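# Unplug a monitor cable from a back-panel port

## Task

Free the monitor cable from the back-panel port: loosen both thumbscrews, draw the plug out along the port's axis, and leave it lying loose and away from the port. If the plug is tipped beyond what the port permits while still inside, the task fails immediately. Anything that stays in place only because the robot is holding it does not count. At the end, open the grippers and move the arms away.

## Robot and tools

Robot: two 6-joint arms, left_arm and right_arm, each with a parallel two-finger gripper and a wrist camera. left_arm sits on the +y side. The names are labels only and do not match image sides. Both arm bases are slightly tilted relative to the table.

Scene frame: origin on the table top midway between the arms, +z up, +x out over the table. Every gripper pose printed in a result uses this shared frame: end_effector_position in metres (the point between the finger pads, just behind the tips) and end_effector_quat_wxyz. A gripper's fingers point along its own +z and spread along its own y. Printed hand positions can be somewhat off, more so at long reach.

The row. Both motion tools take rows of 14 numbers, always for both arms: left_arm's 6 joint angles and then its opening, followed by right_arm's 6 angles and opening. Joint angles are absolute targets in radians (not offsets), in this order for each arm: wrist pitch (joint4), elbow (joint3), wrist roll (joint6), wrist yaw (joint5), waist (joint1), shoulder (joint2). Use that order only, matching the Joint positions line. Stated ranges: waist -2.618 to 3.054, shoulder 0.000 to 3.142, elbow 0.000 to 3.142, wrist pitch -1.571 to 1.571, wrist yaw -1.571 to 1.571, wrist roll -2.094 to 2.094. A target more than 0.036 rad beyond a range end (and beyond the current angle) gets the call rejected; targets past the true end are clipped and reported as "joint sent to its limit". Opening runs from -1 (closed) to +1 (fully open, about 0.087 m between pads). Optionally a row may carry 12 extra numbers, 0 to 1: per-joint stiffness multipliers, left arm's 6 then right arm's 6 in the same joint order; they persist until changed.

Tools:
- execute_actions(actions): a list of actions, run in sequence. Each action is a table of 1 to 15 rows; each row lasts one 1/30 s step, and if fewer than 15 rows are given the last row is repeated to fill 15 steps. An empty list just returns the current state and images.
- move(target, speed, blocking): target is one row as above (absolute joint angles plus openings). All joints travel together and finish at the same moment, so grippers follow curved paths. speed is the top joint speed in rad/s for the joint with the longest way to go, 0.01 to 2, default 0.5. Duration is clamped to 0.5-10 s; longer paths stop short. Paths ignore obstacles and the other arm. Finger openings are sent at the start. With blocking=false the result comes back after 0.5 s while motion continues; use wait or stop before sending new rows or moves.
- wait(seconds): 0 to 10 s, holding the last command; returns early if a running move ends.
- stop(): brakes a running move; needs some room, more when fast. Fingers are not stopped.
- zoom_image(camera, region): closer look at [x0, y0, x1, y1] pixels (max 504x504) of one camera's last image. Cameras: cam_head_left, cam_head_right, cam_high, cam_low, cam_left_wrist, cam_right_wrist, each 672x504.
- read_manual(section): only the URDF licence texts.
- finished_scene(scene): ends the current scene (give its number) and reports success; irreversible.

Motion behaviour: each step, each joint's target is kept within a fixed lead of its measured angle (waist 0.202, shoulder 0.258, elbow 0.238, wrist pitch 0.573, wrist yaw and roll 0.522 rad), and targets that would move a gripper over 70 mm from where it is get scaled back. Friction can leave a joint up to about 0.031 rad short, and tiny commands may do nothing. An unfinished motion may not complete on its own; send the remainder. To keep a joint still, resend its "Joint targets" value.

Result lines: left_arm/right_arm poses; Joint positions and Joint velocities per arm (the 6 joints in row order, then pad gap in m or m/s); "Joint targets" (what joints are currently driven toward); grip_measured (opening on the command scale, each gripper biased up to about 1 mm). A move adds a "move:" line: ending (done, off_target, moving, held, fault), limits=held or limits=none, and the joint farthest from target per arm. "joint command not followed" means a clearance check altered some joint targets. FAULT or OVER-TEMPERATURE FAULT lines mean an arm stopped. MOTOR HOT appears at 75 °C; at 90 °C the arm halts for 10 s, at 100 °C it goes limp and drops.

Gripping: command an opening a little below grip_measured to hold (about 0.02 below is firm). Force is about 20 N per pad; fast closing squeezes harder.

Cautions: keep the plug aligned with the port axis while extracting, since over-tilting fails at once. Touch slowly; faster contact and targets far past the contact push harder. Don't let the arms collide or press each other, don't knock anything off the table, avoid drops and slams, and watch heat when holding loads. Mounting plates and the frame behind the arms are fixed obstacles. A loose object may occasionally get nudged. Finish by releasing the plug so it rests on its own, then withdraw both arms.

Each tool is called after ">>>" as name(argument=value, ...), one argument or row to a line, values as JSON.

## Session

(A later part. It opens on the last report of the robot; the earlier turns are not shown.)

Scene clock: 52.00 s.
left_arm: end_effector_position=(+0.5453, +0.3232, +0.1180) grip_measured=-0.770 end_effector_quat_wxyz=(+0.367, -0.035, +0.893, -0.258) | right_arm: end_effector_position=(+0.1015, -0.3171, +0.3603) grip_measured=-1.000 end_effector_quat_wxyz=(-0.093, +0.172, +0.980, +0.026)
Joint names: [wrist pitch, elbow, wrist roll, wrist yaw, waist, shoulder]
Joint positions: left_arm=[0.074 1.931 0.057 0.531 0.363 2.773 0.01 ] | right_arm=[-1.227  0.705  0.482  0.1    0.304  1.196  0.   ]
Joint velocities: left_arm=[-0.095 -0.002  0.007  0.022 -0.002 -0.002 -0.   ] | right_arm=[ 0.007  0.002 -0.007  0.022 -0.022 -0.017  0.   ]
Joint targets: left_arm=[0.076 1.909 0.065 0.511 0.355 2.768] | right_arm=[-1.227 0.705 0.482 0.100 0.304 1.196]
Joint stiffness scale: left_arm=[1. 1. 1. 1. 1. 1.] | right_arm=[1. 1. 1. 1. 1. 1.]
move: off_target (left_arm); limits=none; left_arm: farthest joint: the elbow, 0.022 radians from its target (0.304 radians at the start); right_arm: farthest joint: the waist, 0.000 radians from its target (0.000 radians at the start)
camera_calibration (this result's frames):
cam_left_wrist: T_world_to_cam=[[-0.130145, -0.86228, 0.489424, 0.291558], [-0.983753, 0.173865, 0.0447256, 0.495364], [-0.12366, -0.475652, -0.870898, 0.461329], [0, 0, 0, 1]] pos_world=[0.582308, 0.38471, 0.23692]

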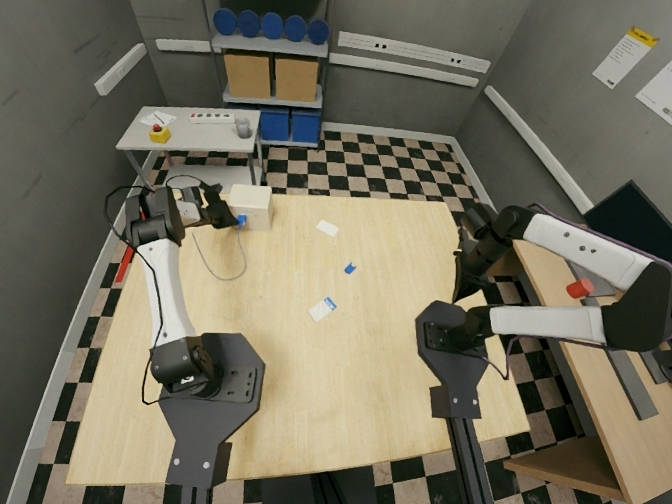

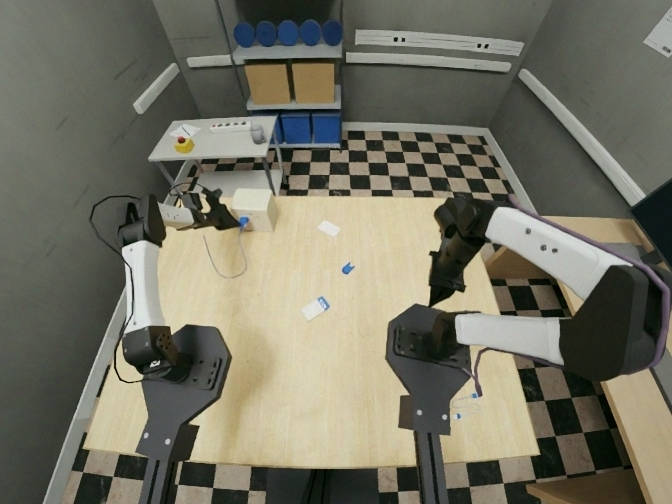

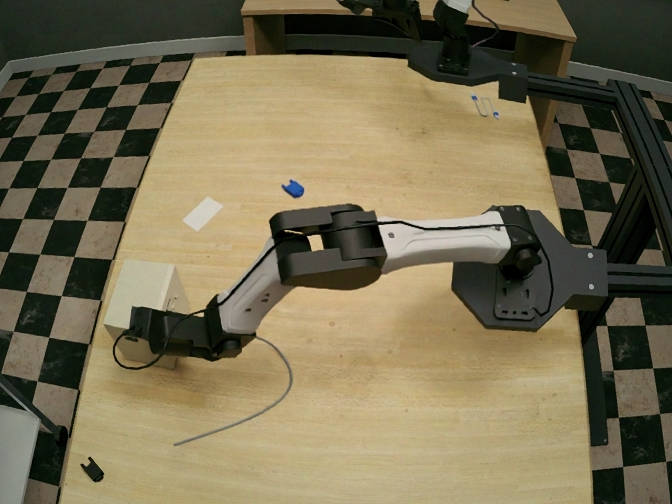

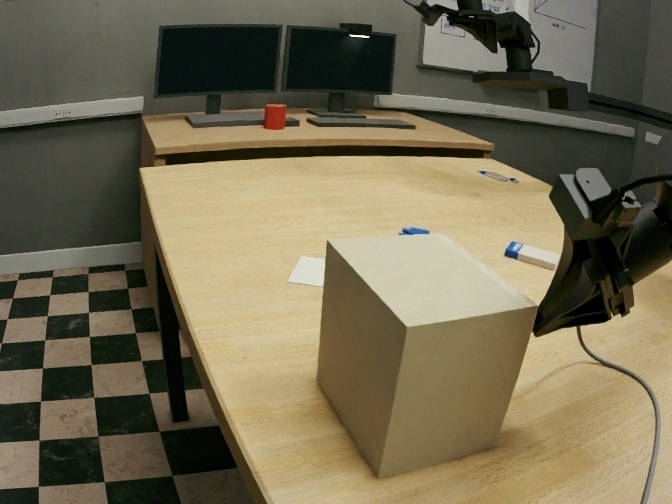

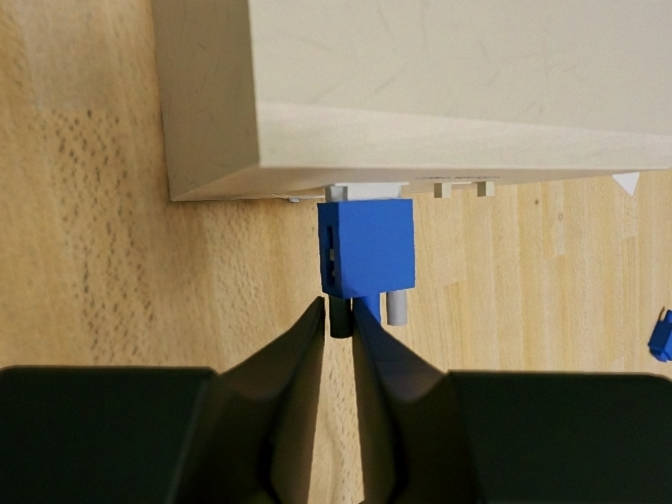

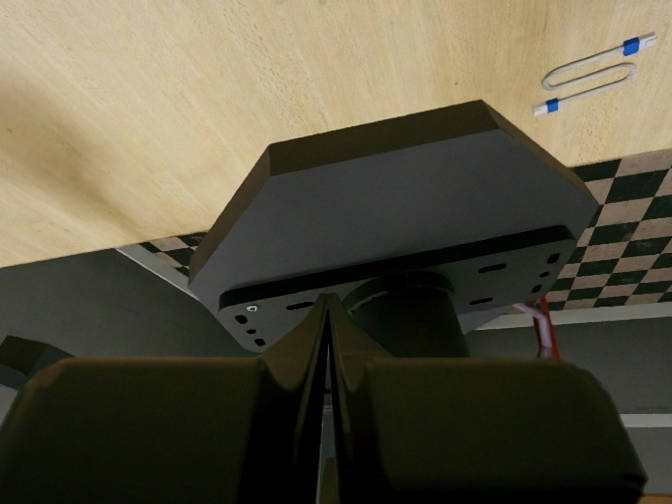

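>>> execute_actions(
  actions=[
    [[0.07,1.93,0.057,0.535,0.36,2.78,-0.82,-1.227,0.705,0.482,0.1,0.304,1.196,-1]],
    [[0.07,1.93,0.057,0.535,0.36,2.78,-0.87,-1.227,0.705,0.482,0.1,0.304,1.196,-1]],
  ],
)

>>> move(
  target=[-0.078,2.229,-0.172,0.868,0.451,2.978,-0.87,-1.227,0.705,0.482,0.1,0.304,1.196,-1],
  speed=0.2,
)

>>> zoom_image(
  camera="cam_left_wrist",
  region=[256, 170, 456, 350],
)

Scene clock: 53.33 s.
left_arm: end_effector_position=(+0.5453, +0.3227, +0.1183) grip_measured=-0.841 end_effector_quat_wxyz=(+0.367, -0.035, +0.893, -0.260) | right_arm: end_effector_position=(+0.1015, -0.3171, +0.3603) grip_measured=-1.000 end_effector_quat_wxyz=(-0.093, +0.172, +0.980, +0.026)
Joint names: [wrist pitch, elbow, wrist roll, wrist yaw, waist, shoulder]
Joint positions: left_arm=[0.074 1.931 0.057 0.534 0.363 2.773 0.007] | right_arm=[-1.227  0.705  0.482  0.1    0.304  1.196  0.   ]
Joint velocities: left_arm=[-0.037  0.002  0.081  0.022 -0.012 -0.007  0.001] | right_arm=[ 0.022 -0.012  0.051 -0.007 -0.002  0.007  0.   ]
Joint targets: left_arm=[0.070 1.930 0.057 0.535 0.360 2.780] | right_arm=[-1.227 0.705 0.482 0.100 0.304 1.196]
Joint stiffness scale: left_arm=[1. 1. 1. 1. 1. 1.] | right_arm=[1. 1. 1. 1. 1. 1.]
camera_calibration (this result's frames):
cam_left_wrist: T_world_to_cam=[[-0.132171, -0.860672, 0.491705, 0.291257], [-0.983467, 0.175816, 0.0433866, 0.494767], [-0.123791, -0.477841, -0.86968, 0.461983], [0, 0, 0, 1]] pos_world=[0.582272, 0.384444, 0.237099]

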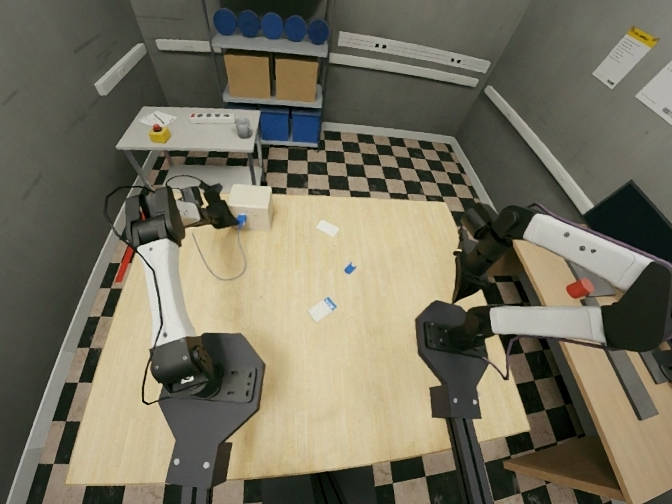

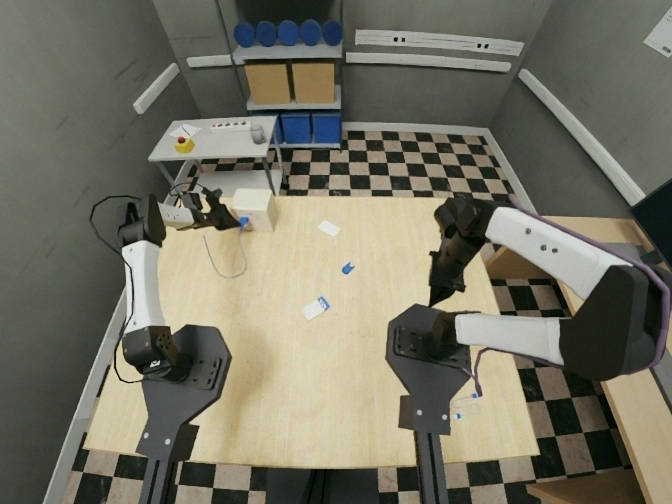

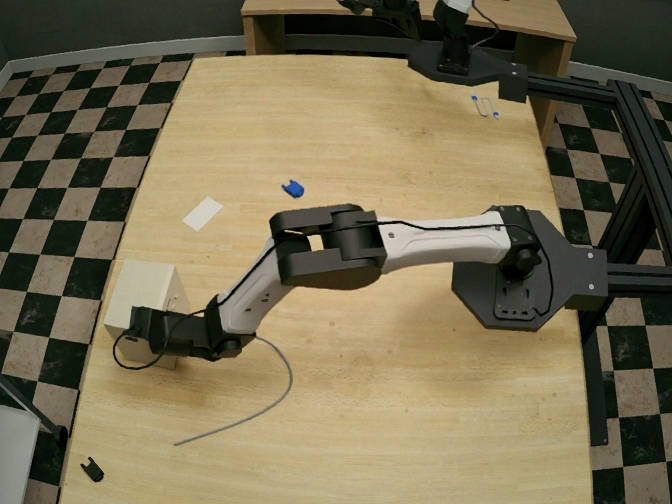

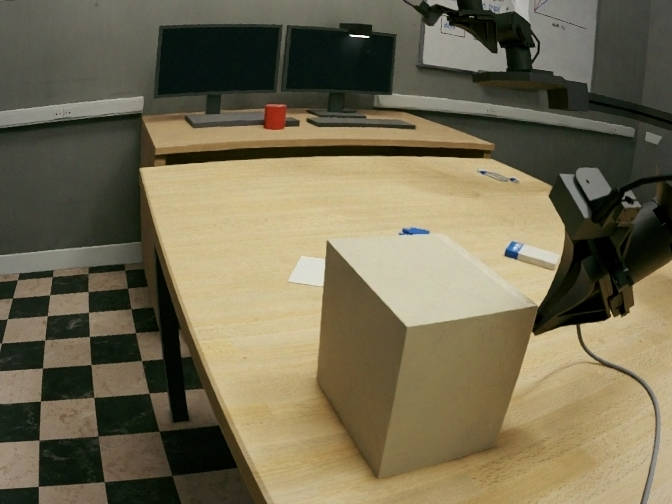

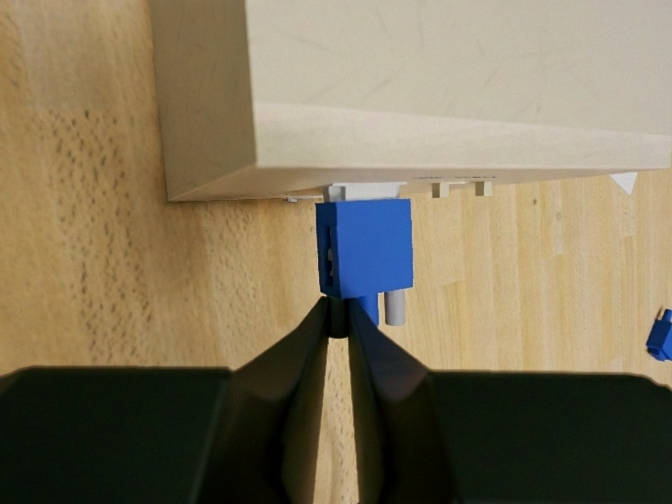

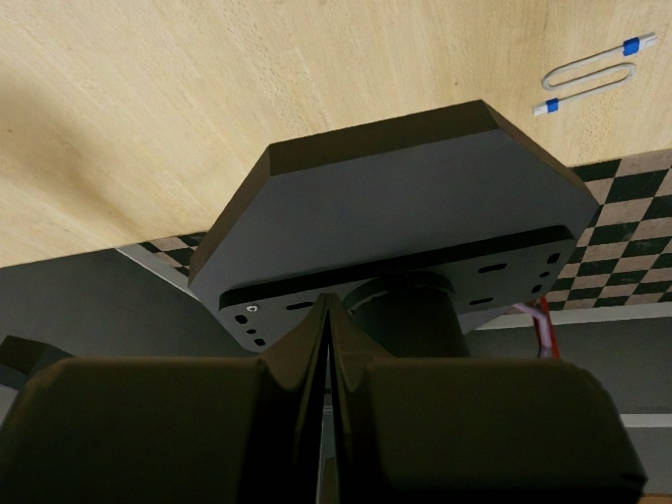

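Scene clock: 55.47 s.
left_arm: end_effector_position=(+0.5449, +0.3242, +0.1176) grip_measured=-0.841 end_effector_quat_wxyz=(+0.325, -0.114, +0.839, -0.421) | right_arm: end_effector_position=(+0.1015, -0.3171, +0.3603) grip_measured=-1.000 end_effector_quat_wxyz=(-0.093, +0.172, +0.980, +0.026)
Joint names: [wrist pitch, elbow, wrist roll, wrist yaw, waist, shoulder]
Joint positions: left_arm=[-0.063  2.214 -0.161  0.849  0.447  2.957  0.007] | right_arm=[-1.227  0.705  0.482  0.1    0.304  1.196  0.   ]
Joint velocities: left_arm=[-0.037 -0.017 -0.022 -0.037 -0.007  0.007 -0.001] | right_arm=[ 0.081  0.002  0.007  0.037 -0.017 -0.007  0.   ]
Joint targets: left_arm=[-0.078 2.229 -0.172 0.868 0.451 2.978] | right_arm=[-1.227 0.705 0.482 0.100 0.304 1.196]
Joint stiffness scale: left_arm=[1. 1. 1. 1. 1. 1.] | right_arm=[1. 1. 1. 1. 1. 1.]
move: off_target (left_arm); limits=none; left_arm: farthest joint: the shoulder, 0.021 radians from its target (0.205 radians at the start); right_arm: farthest joint: the waist, 0.000 radians from its target (0.000 radians at the start)
camera_calibration (this result's frames):
cam_left_wrist: T_world_to_cam=[[-0.0862475, -0.616675, 0.782479, 0.15452], [-0.98172, 0.186363, 0.0386653, 0.490314], [-0.169669, -0.76484, -0.621476, 0.550898], [0, 0, 0, 1]] pos_world=[0.588148, 0.425261, 0.202503]

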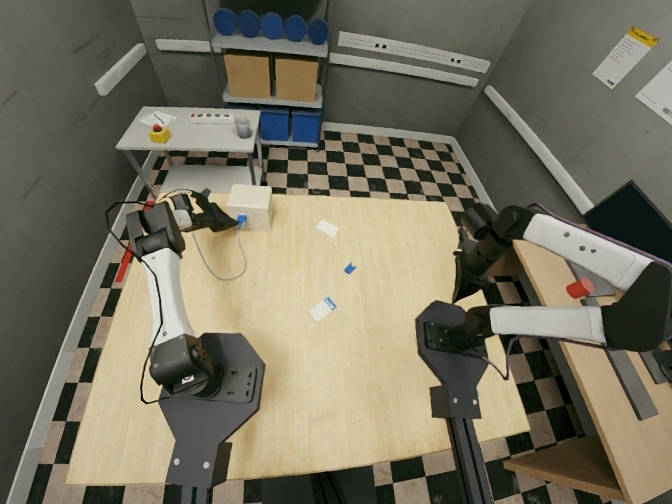

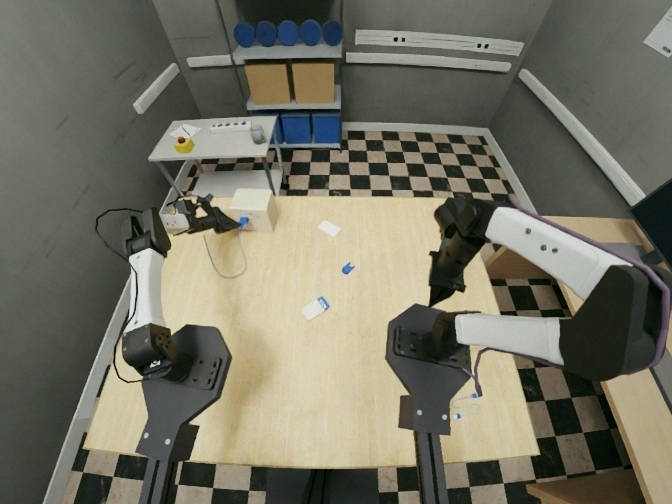

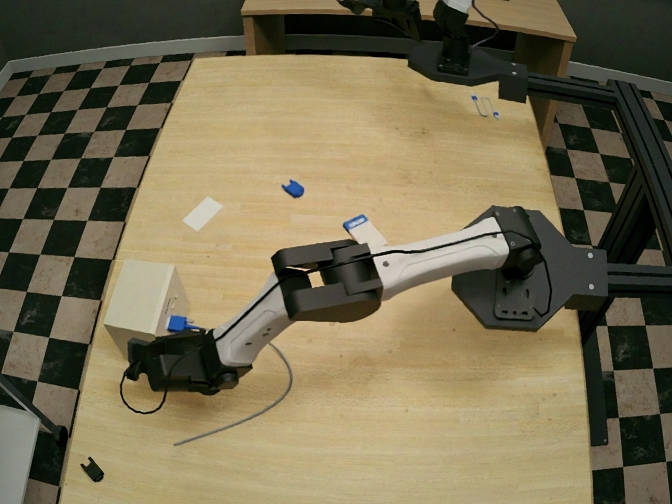

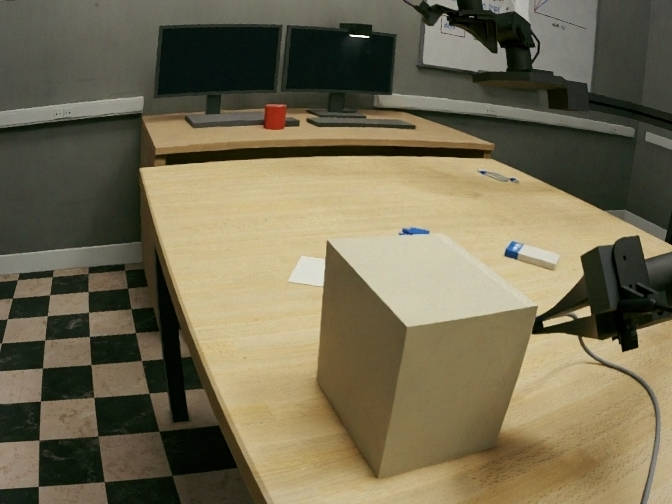

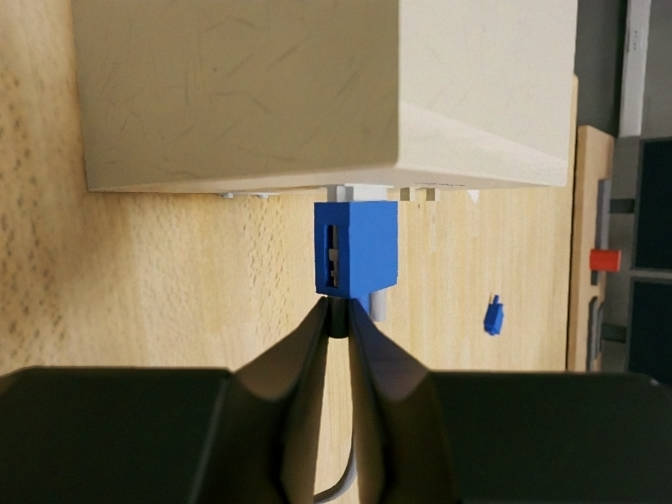

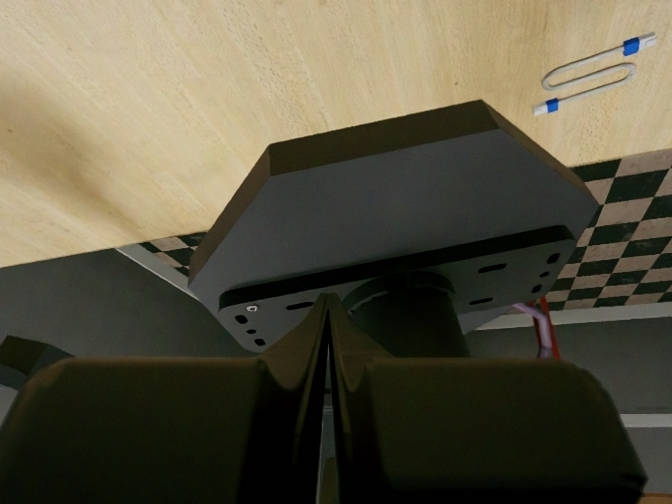

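Region (256, 170, 456, 350) of cam_left_wrist's 672x504 image, scaled by 2.520, with more detail than that image has; it fills the top 454 rows of this view, and the rest is white.

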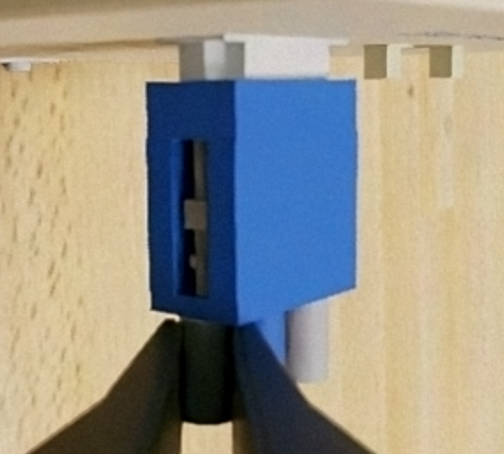

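>>> execute_actions(
  actions=[
    [[-0.07,2.22,-0.165,0.855,0.45,2.96,-0.65,-1.227,0.705,0.482,0.1,0.304,1.196,-1]],
    [[-0.085,2.22,-0.165,0.855,0.475,2.935,-0.65,-1.227,0.705,0.482,0.1,0.304,1.196,-1]],
    [[-0.11,2.22,-0.165,0.855,0.49,2.90,-0.65,-1.227,0.705,0.482,0.1,0.304,1.196,-1]],
  ],
)

>>> move(
  target=[0.03,1.785,0.2,0.205,0.232,2.60,0.15,-1.227,0.705,0.482,0.1,0.304,1.196,-1],
  speed=0.4,
)

>>> move(
  target=[0.115,1.785,0.2,0.205,0.232,2.708,0.15,-1.227,0.705,0.482,0.1,0.304,1.196,-1],
  speed=0.12,
)

Scene clock: 57.63 s.
left_arm: end_effector_position=(+0.5519, +0.3538, +0.1428) grip_measured=-0.650 end_effector_quat_wxyz=(+0.342, -0.124, +0.836, -0.410) | right_arm: end_effector_position=(+0.1015, -0.3171, +0.3603) grip_measured=-1.000 end_effector_quat_wxyz=(-0.093, +0.172, +0.980, +0.026)
Joint names: [wrist pitch, elbow, wrist roll, wrist yaw, waist, shoulder]
Joint positions: left_arm=[-0.093  2.214 -0.162  0.849  0.482  2.899  0.015] | right_arm=[-1.227  0.705  0.482  0.1    0.304  1.196  0.   ]
Joint velocities: left_arm=[ 0.022  0.002 -0.037  0.022 -0.012  0.012  0.   ] | right_arm=[ 0.022  0.012  0.022  0.007 -0.002  0.002  0.   ]
Joint targets: left_arm=[-0.110 2.220 -0.165 0.855 0.490 2.900] | right_arm=[-1.227 0.705 0.482 0.100 0.304 1.196]
Joint stiffness scale: left_arm=[1. 1. 1. 1. 1. 1.] | right_arm=[1. 1. 1. 1. 1. 1.]
camera_calibration (this result's frames):
cam_left_wrist: T_world_to_cam=[[-0.0770239, -0.630148, 0.772646, 0.154693], [-0.988753, 0.147918, 0.0220705, 0.510541], [-0.128196, -0.762256, -0.634454, 0.568448], [0, 0, 0, 1]] pos_world=[0.589587, 0.455264, 0.229863]

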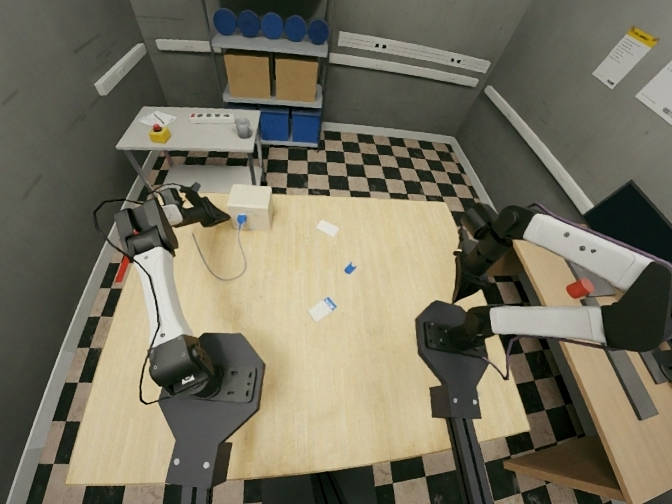

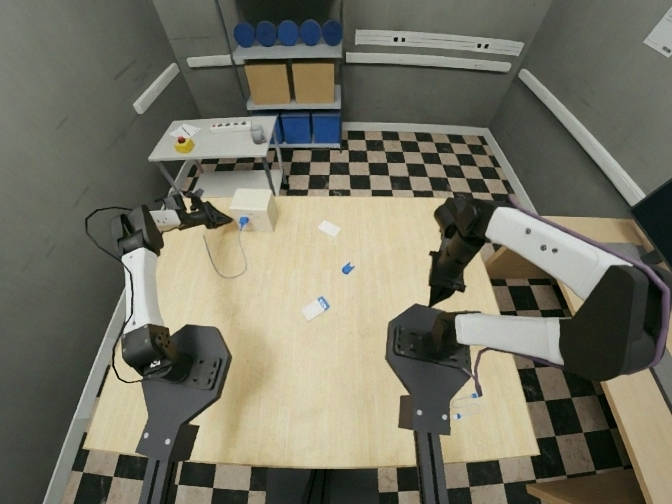

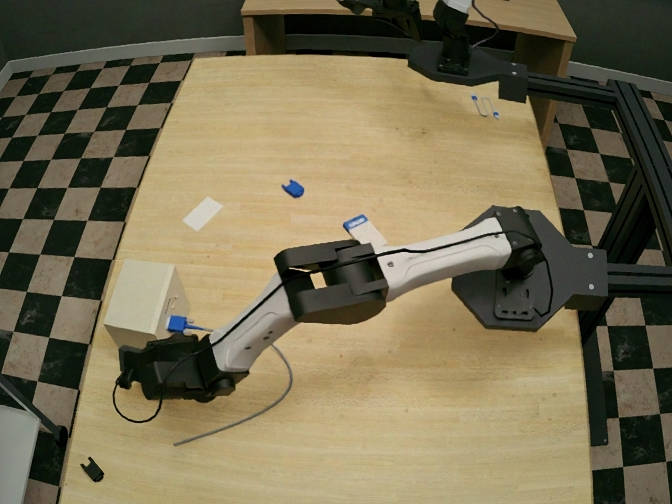

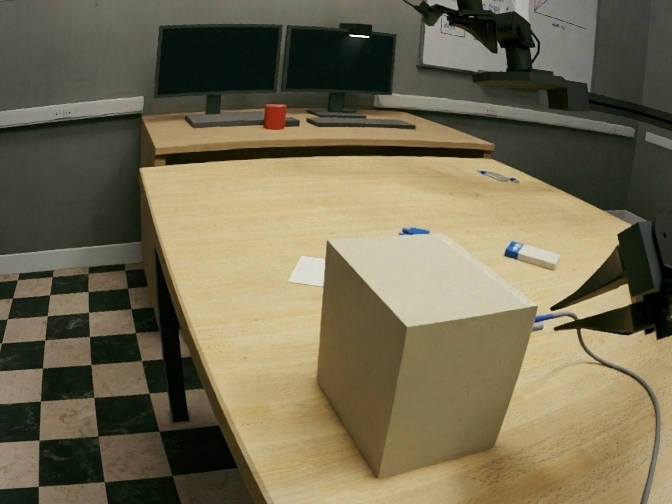

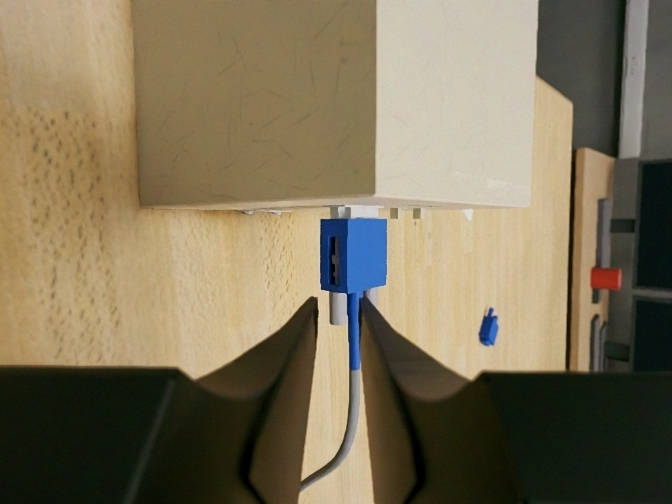

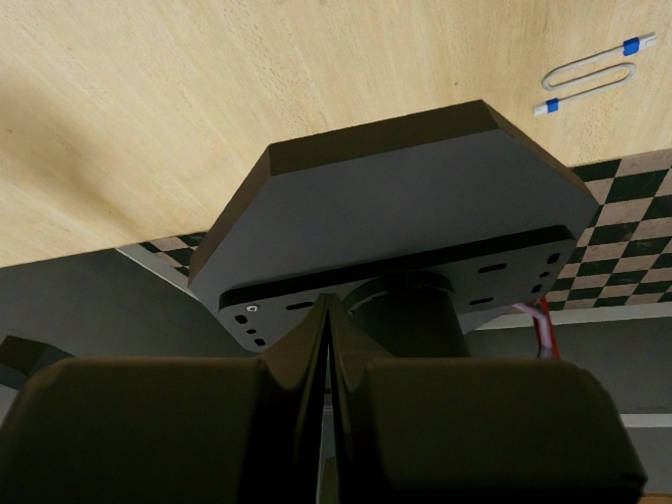

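Scene clock: 60.00 s.
left_arm: end_effector_position=(+0.5448, +0.3066, +0.1536) grip_measured=+0.150 end_effector_quat_wxyz=(+0.354, +0.031, +0.927, -0.122) | right_arm: end_effector_position=(+0.1015, -0.3171, +0.3603) grip_measured=-1.000 end_effector_quat_wxyz=(-0.093, +0.172, +0.980, +0.026)
Joint names: [wrist pitch, elbow, wrist roll, wrist yaw, waist, shoulder]
Joint positions: left_arm=[0.023 1.805 0.194 0.218 0.235 2.608 0.05 ] | right_arm=[-1.227  0.705  0.482  0.1    0.304  1.196  0.   ]
Joint velocities: left_arm=[-0.051 -0.002  0.037  0.037 -0.017 -0.007 -0.   ] | right_arm=[ 0.007 -0.002 -0.081 -0.007  0.002 -0.012  0.   ]
Joint targets: left_arm=[0.030 1.785 0.200 0.205 0.232 2.600] | right_arm=[-1.227 0.705 0.482 0.100 0.304 1.196]
Joint stiffness scale: left_arm=[1. 1. 1. 1. 1. 1.] | right_arm=[1. 1. 1. 1. 1. 1.]
move: done; limits=none; left_arm: farthest joint: the elbow, 0.020 radians from its target (0.429 radians at the start); right_arm: farthest joint: the waist, 0.000 radians from its target (0.000 radians at the start)
camera_calibration (this result's frames):
cam_left_wrist: T_world_to_cam=[[-0.148409, -0.96717, 0.206295, 0.34531], [-0.977035, 0.175651, 0.120623, 0.480273], [-0.152899, -0.183656, -0.971026, 0.426205], [0, 0, 0, 1]] pos_world=[0.585657, 0.327888, 0.284688]

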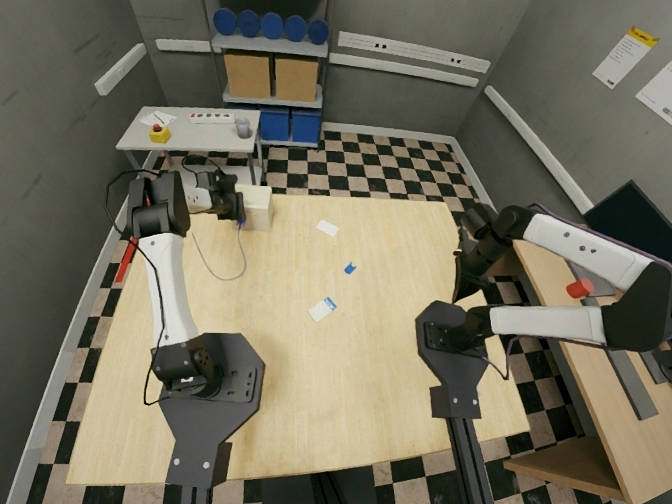

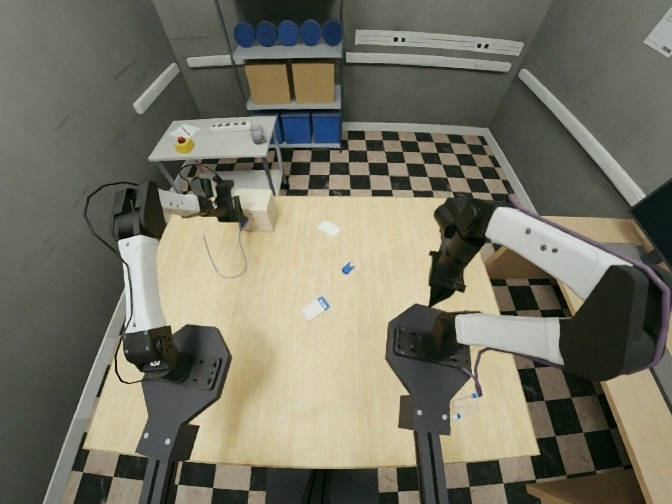

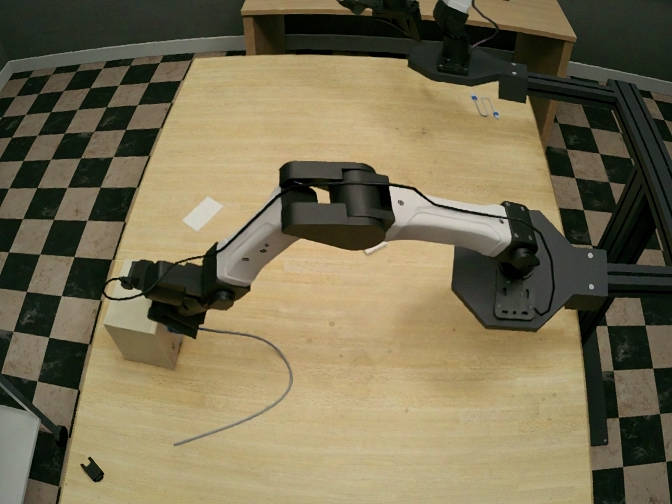

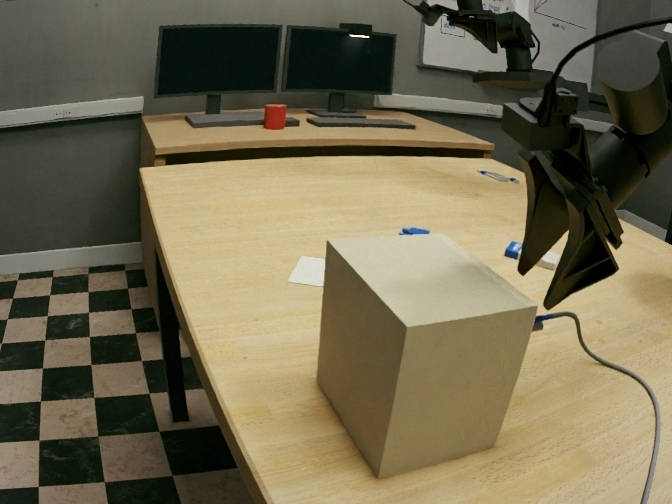

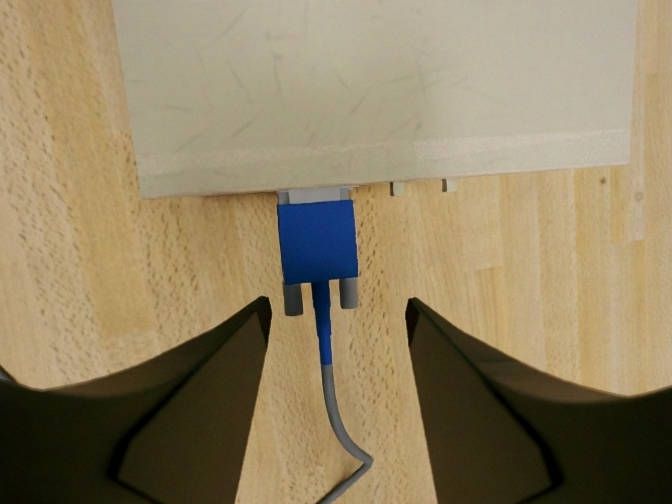

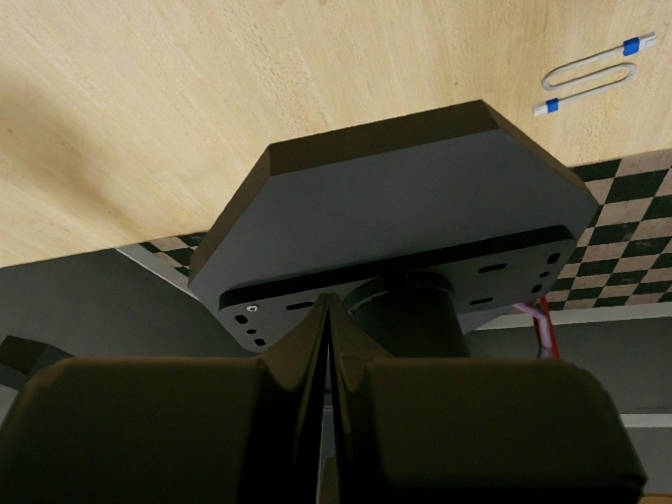

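Scene clock: 61.43 s.
left_arm: end_effector_position=(+0.5401, +0.3000, +0.1179) grip_measured=+0.150 end_effector_quat_wxyz=(+0.355, +0.031, +0.926, -0.121) | right_arm: end_effector_position=(+0.1015, -0.3171, +0.3603) grip_measured=-1.000 end_effector_quat_wxyz=(-0.093, +0.172, +0.980, +0.026)
Joint names: [wrist pitch, elbow, wrist roll, wrist yaw, waist, shoulder]
Joint positions: left_arm=[0.108 1.805 0.194 0.217 0.235 2.691 0.05 ] | right_arm=[-1.227  0.705  0.482  0.1    0.304  1.196  0.   ]
Joint velocities: left_arm=[-0.007 -0.007 -0.066  0.022 -0.002  0.002 -0.001] | right_arm=[ 0.022  0.007  0.022 -0.022  0.007 -0.007  0.   ]
Joint targets: left_arm=[0.115 1.785 0.200 0.205 0.232 2.708] | right_arm=[-1.227 0.705 0.482 0.100 0.304 1.196]
Joint stiffness scale: left_arm=[1. 1. 1. 1. 1. 1.] | right_arm=[1. 1. 1. 1. 1. 1.]
move: done; limits=none; left_arm: farthest joint: the elbow, 0.020 radians from its target (0.020 radians at the start); right_arm: farthest joint: the waist, 0.000 radians from its target (0.000 radians at the start)
camera_calibration (this result's frames):
cam_left_wrist: T_world_to_cam=[[-0.147986, -0.96744, 0.205327, 0.34558], [-0.97732, 0.174853, 0.119468, 0.481633], [-0.15148, -0.182991, -0.971374, 0.388713], [0, 0, 0, 1]] pos_world=[0.580733, 0.321244, 0.24909]

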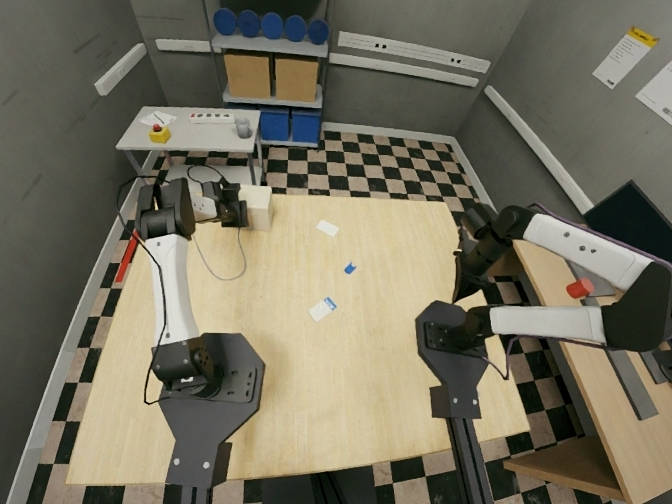

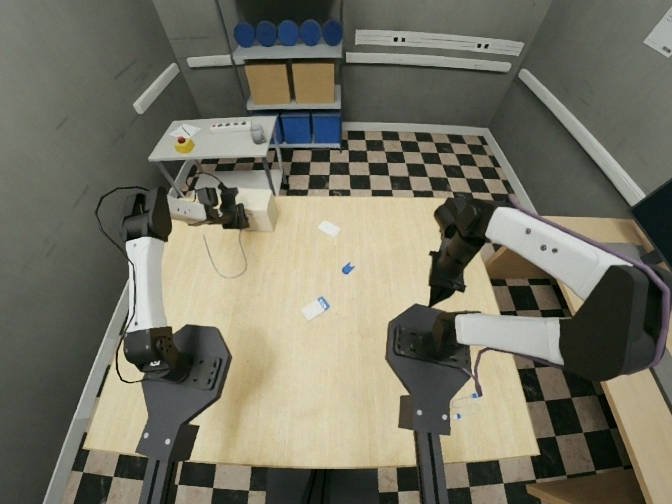

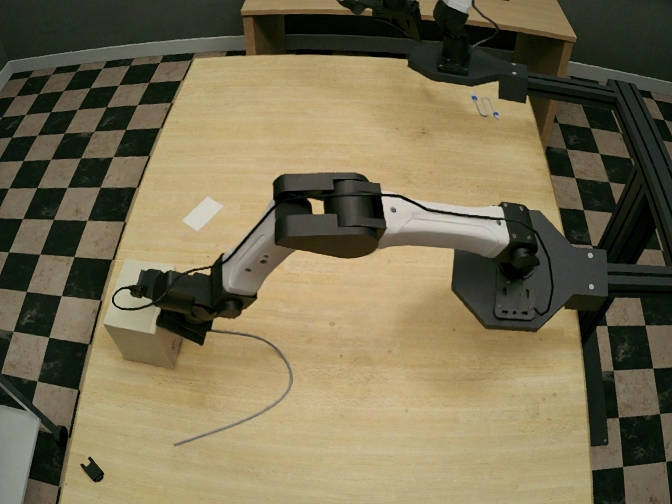

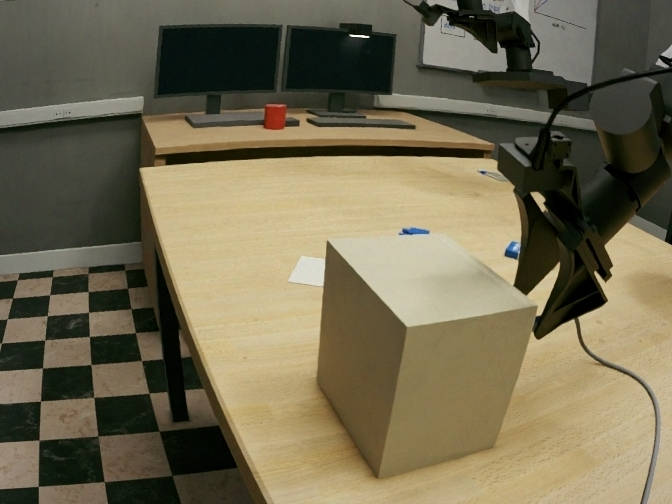

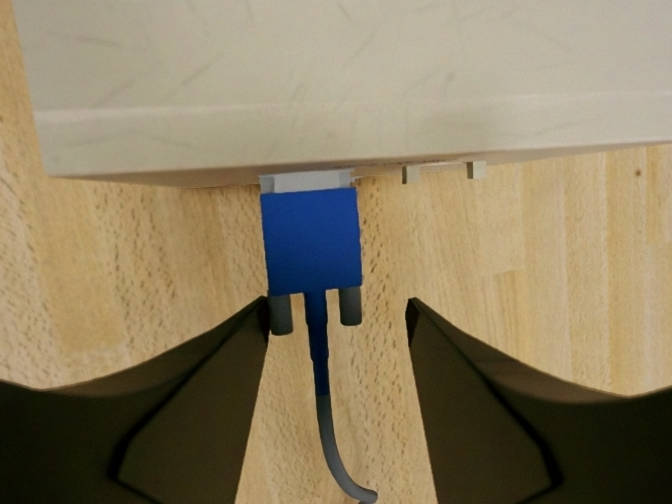

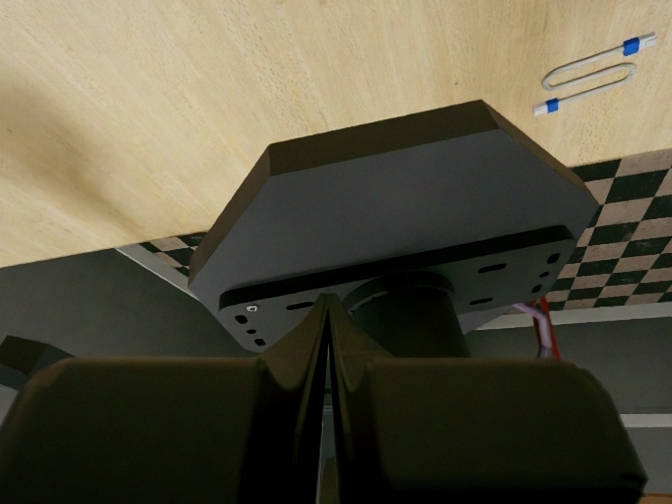

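>>> execute_actions(
  actions=[
    [[0.105,1.79,0.175,0.31,0.21,2.708,0.13,-1.227,0.705,0.482,0.1,0.304,1.196,-1]],
    [[0.12,1.79,0.175,0.31,0.21,2.725,0.13,-1.227,0.705,0.482,0.1,0.304,1.196,-1]],
    [[0.138,1.79,0.175,0.31,0.21,2.74,0.13,-1.227,0.705,0.482,0.1,0.304,1.196,-1]],
    [[0.156,1.79,0.175,0.31,0.21,2.755,0.13,-1.227,0.705,0.482,0.1,0.304,1.196,-1]],
  ],
)

>>> zoom_image(
  camera="cam_left_wrist",
  region=[216, 240, 416, 420],
)

Scene clock: 63.93 s.
left_arm: end_effector_position=(+0.5409, +0.2941, +0.1034) grip_measured=+0.131 end_effector_quat_wxyz=(+0.366, +0.034, +0.921, -0.127) | right_arm: end_effector_position=(+0.1015, -0.3171, +0.3603) grip_measured=-1.000 end_effector_quat_wxyz=(-0.093, +0.172, +0.980, +0.026)
Joint names: [wrist pitch, elbow, wrist roll, wrist yaw, waist, shoulder]
Joint positions: left_arm=[0.172 1.805 0.192 0.234 0.234 2.734 0.049] | right_arm=[-1.227  0.705  0.482  0.1    0.304  1.196  0.   ]
Joint velocities: left_arm=[ 0.037 -0.002 -0.007  0.051 -0.012 -0.007  0.001] | right_arm=[-0.022  0.007 -0.007  0.007 -0.002 -0.012  0.   ]
Joint targets: left_arm=[0.156 1.790 0.175 0.310 0.210 2.755] | right_arm=[-1.227 0.705 0.482 0.100 0.304 1.196]
Joint stiffness scale: left_arm=[1. 1. 1. 1. 1. 1.] | right_arm=[1. 1. 1. 1. 1. 1.]
camera_calibration (this result's frames):
cam_left_wrist: T_world_to_cam=[[-0.159354, -0.964068, 0.212552, 0.347362], [-0.978681, 0.182529, 0.0941593, 0.486293], [-0.129573, -0.193016, -0.972603, 0.364864], [0, 0, 0, 1]] pos_world=[0.578556, 0.316542, 0.235246]

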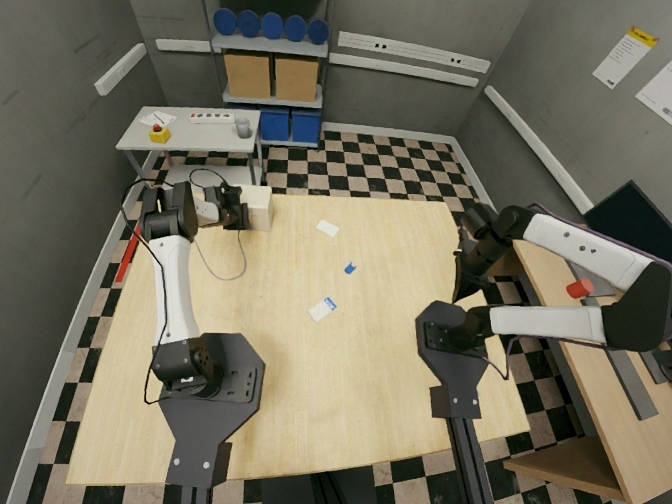

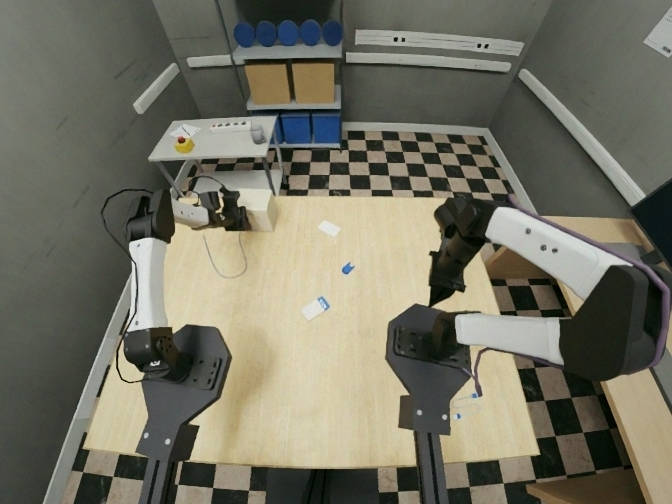

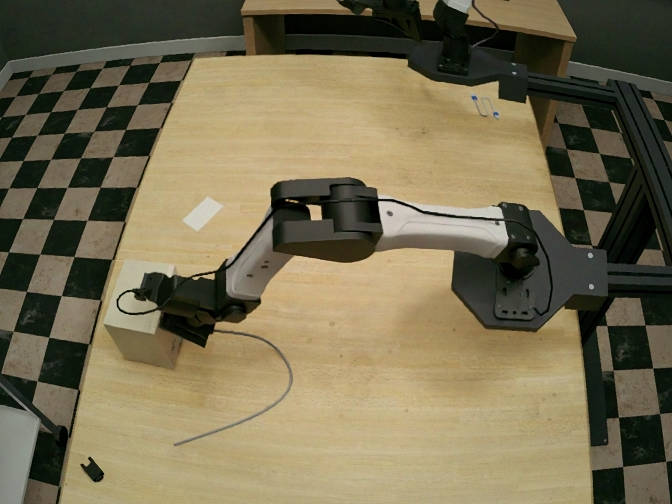

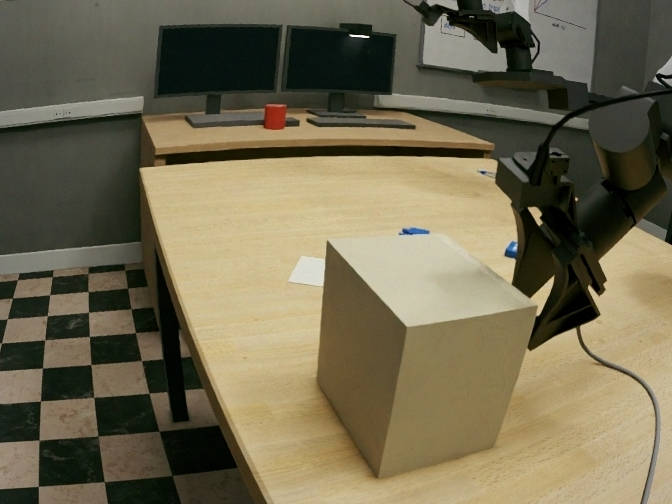

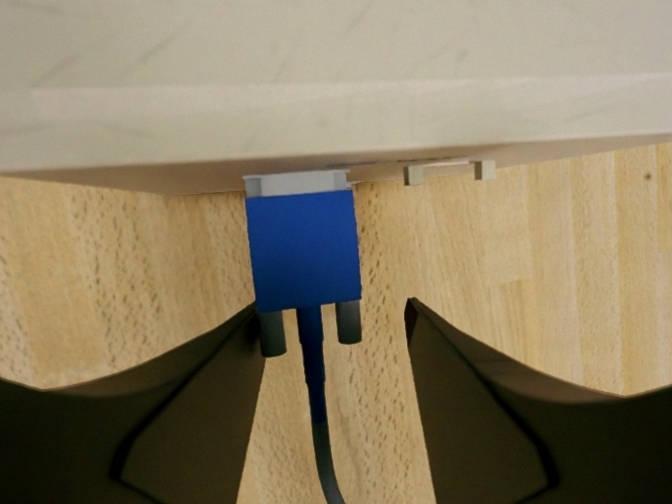

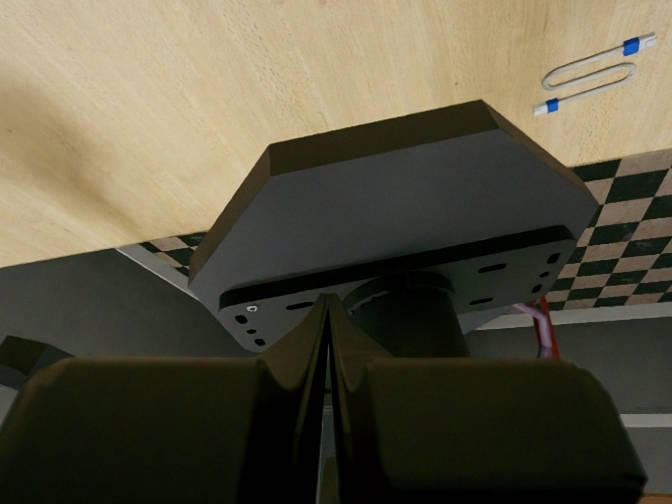

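Region (216, 240, 416, 420) of cam_left_wrist's 672x504 image, scaled by 2.520, with more detail than that image has; it fills the top 454 rows of this view, and the rest is white.

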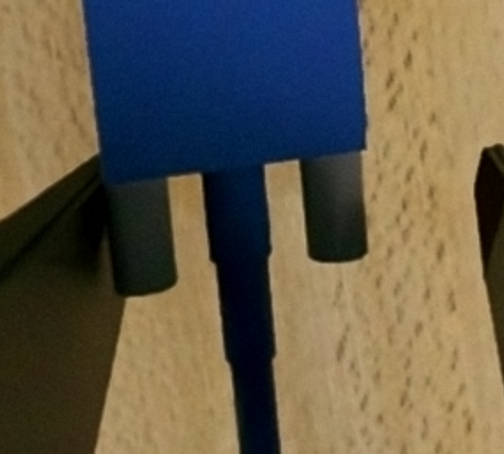

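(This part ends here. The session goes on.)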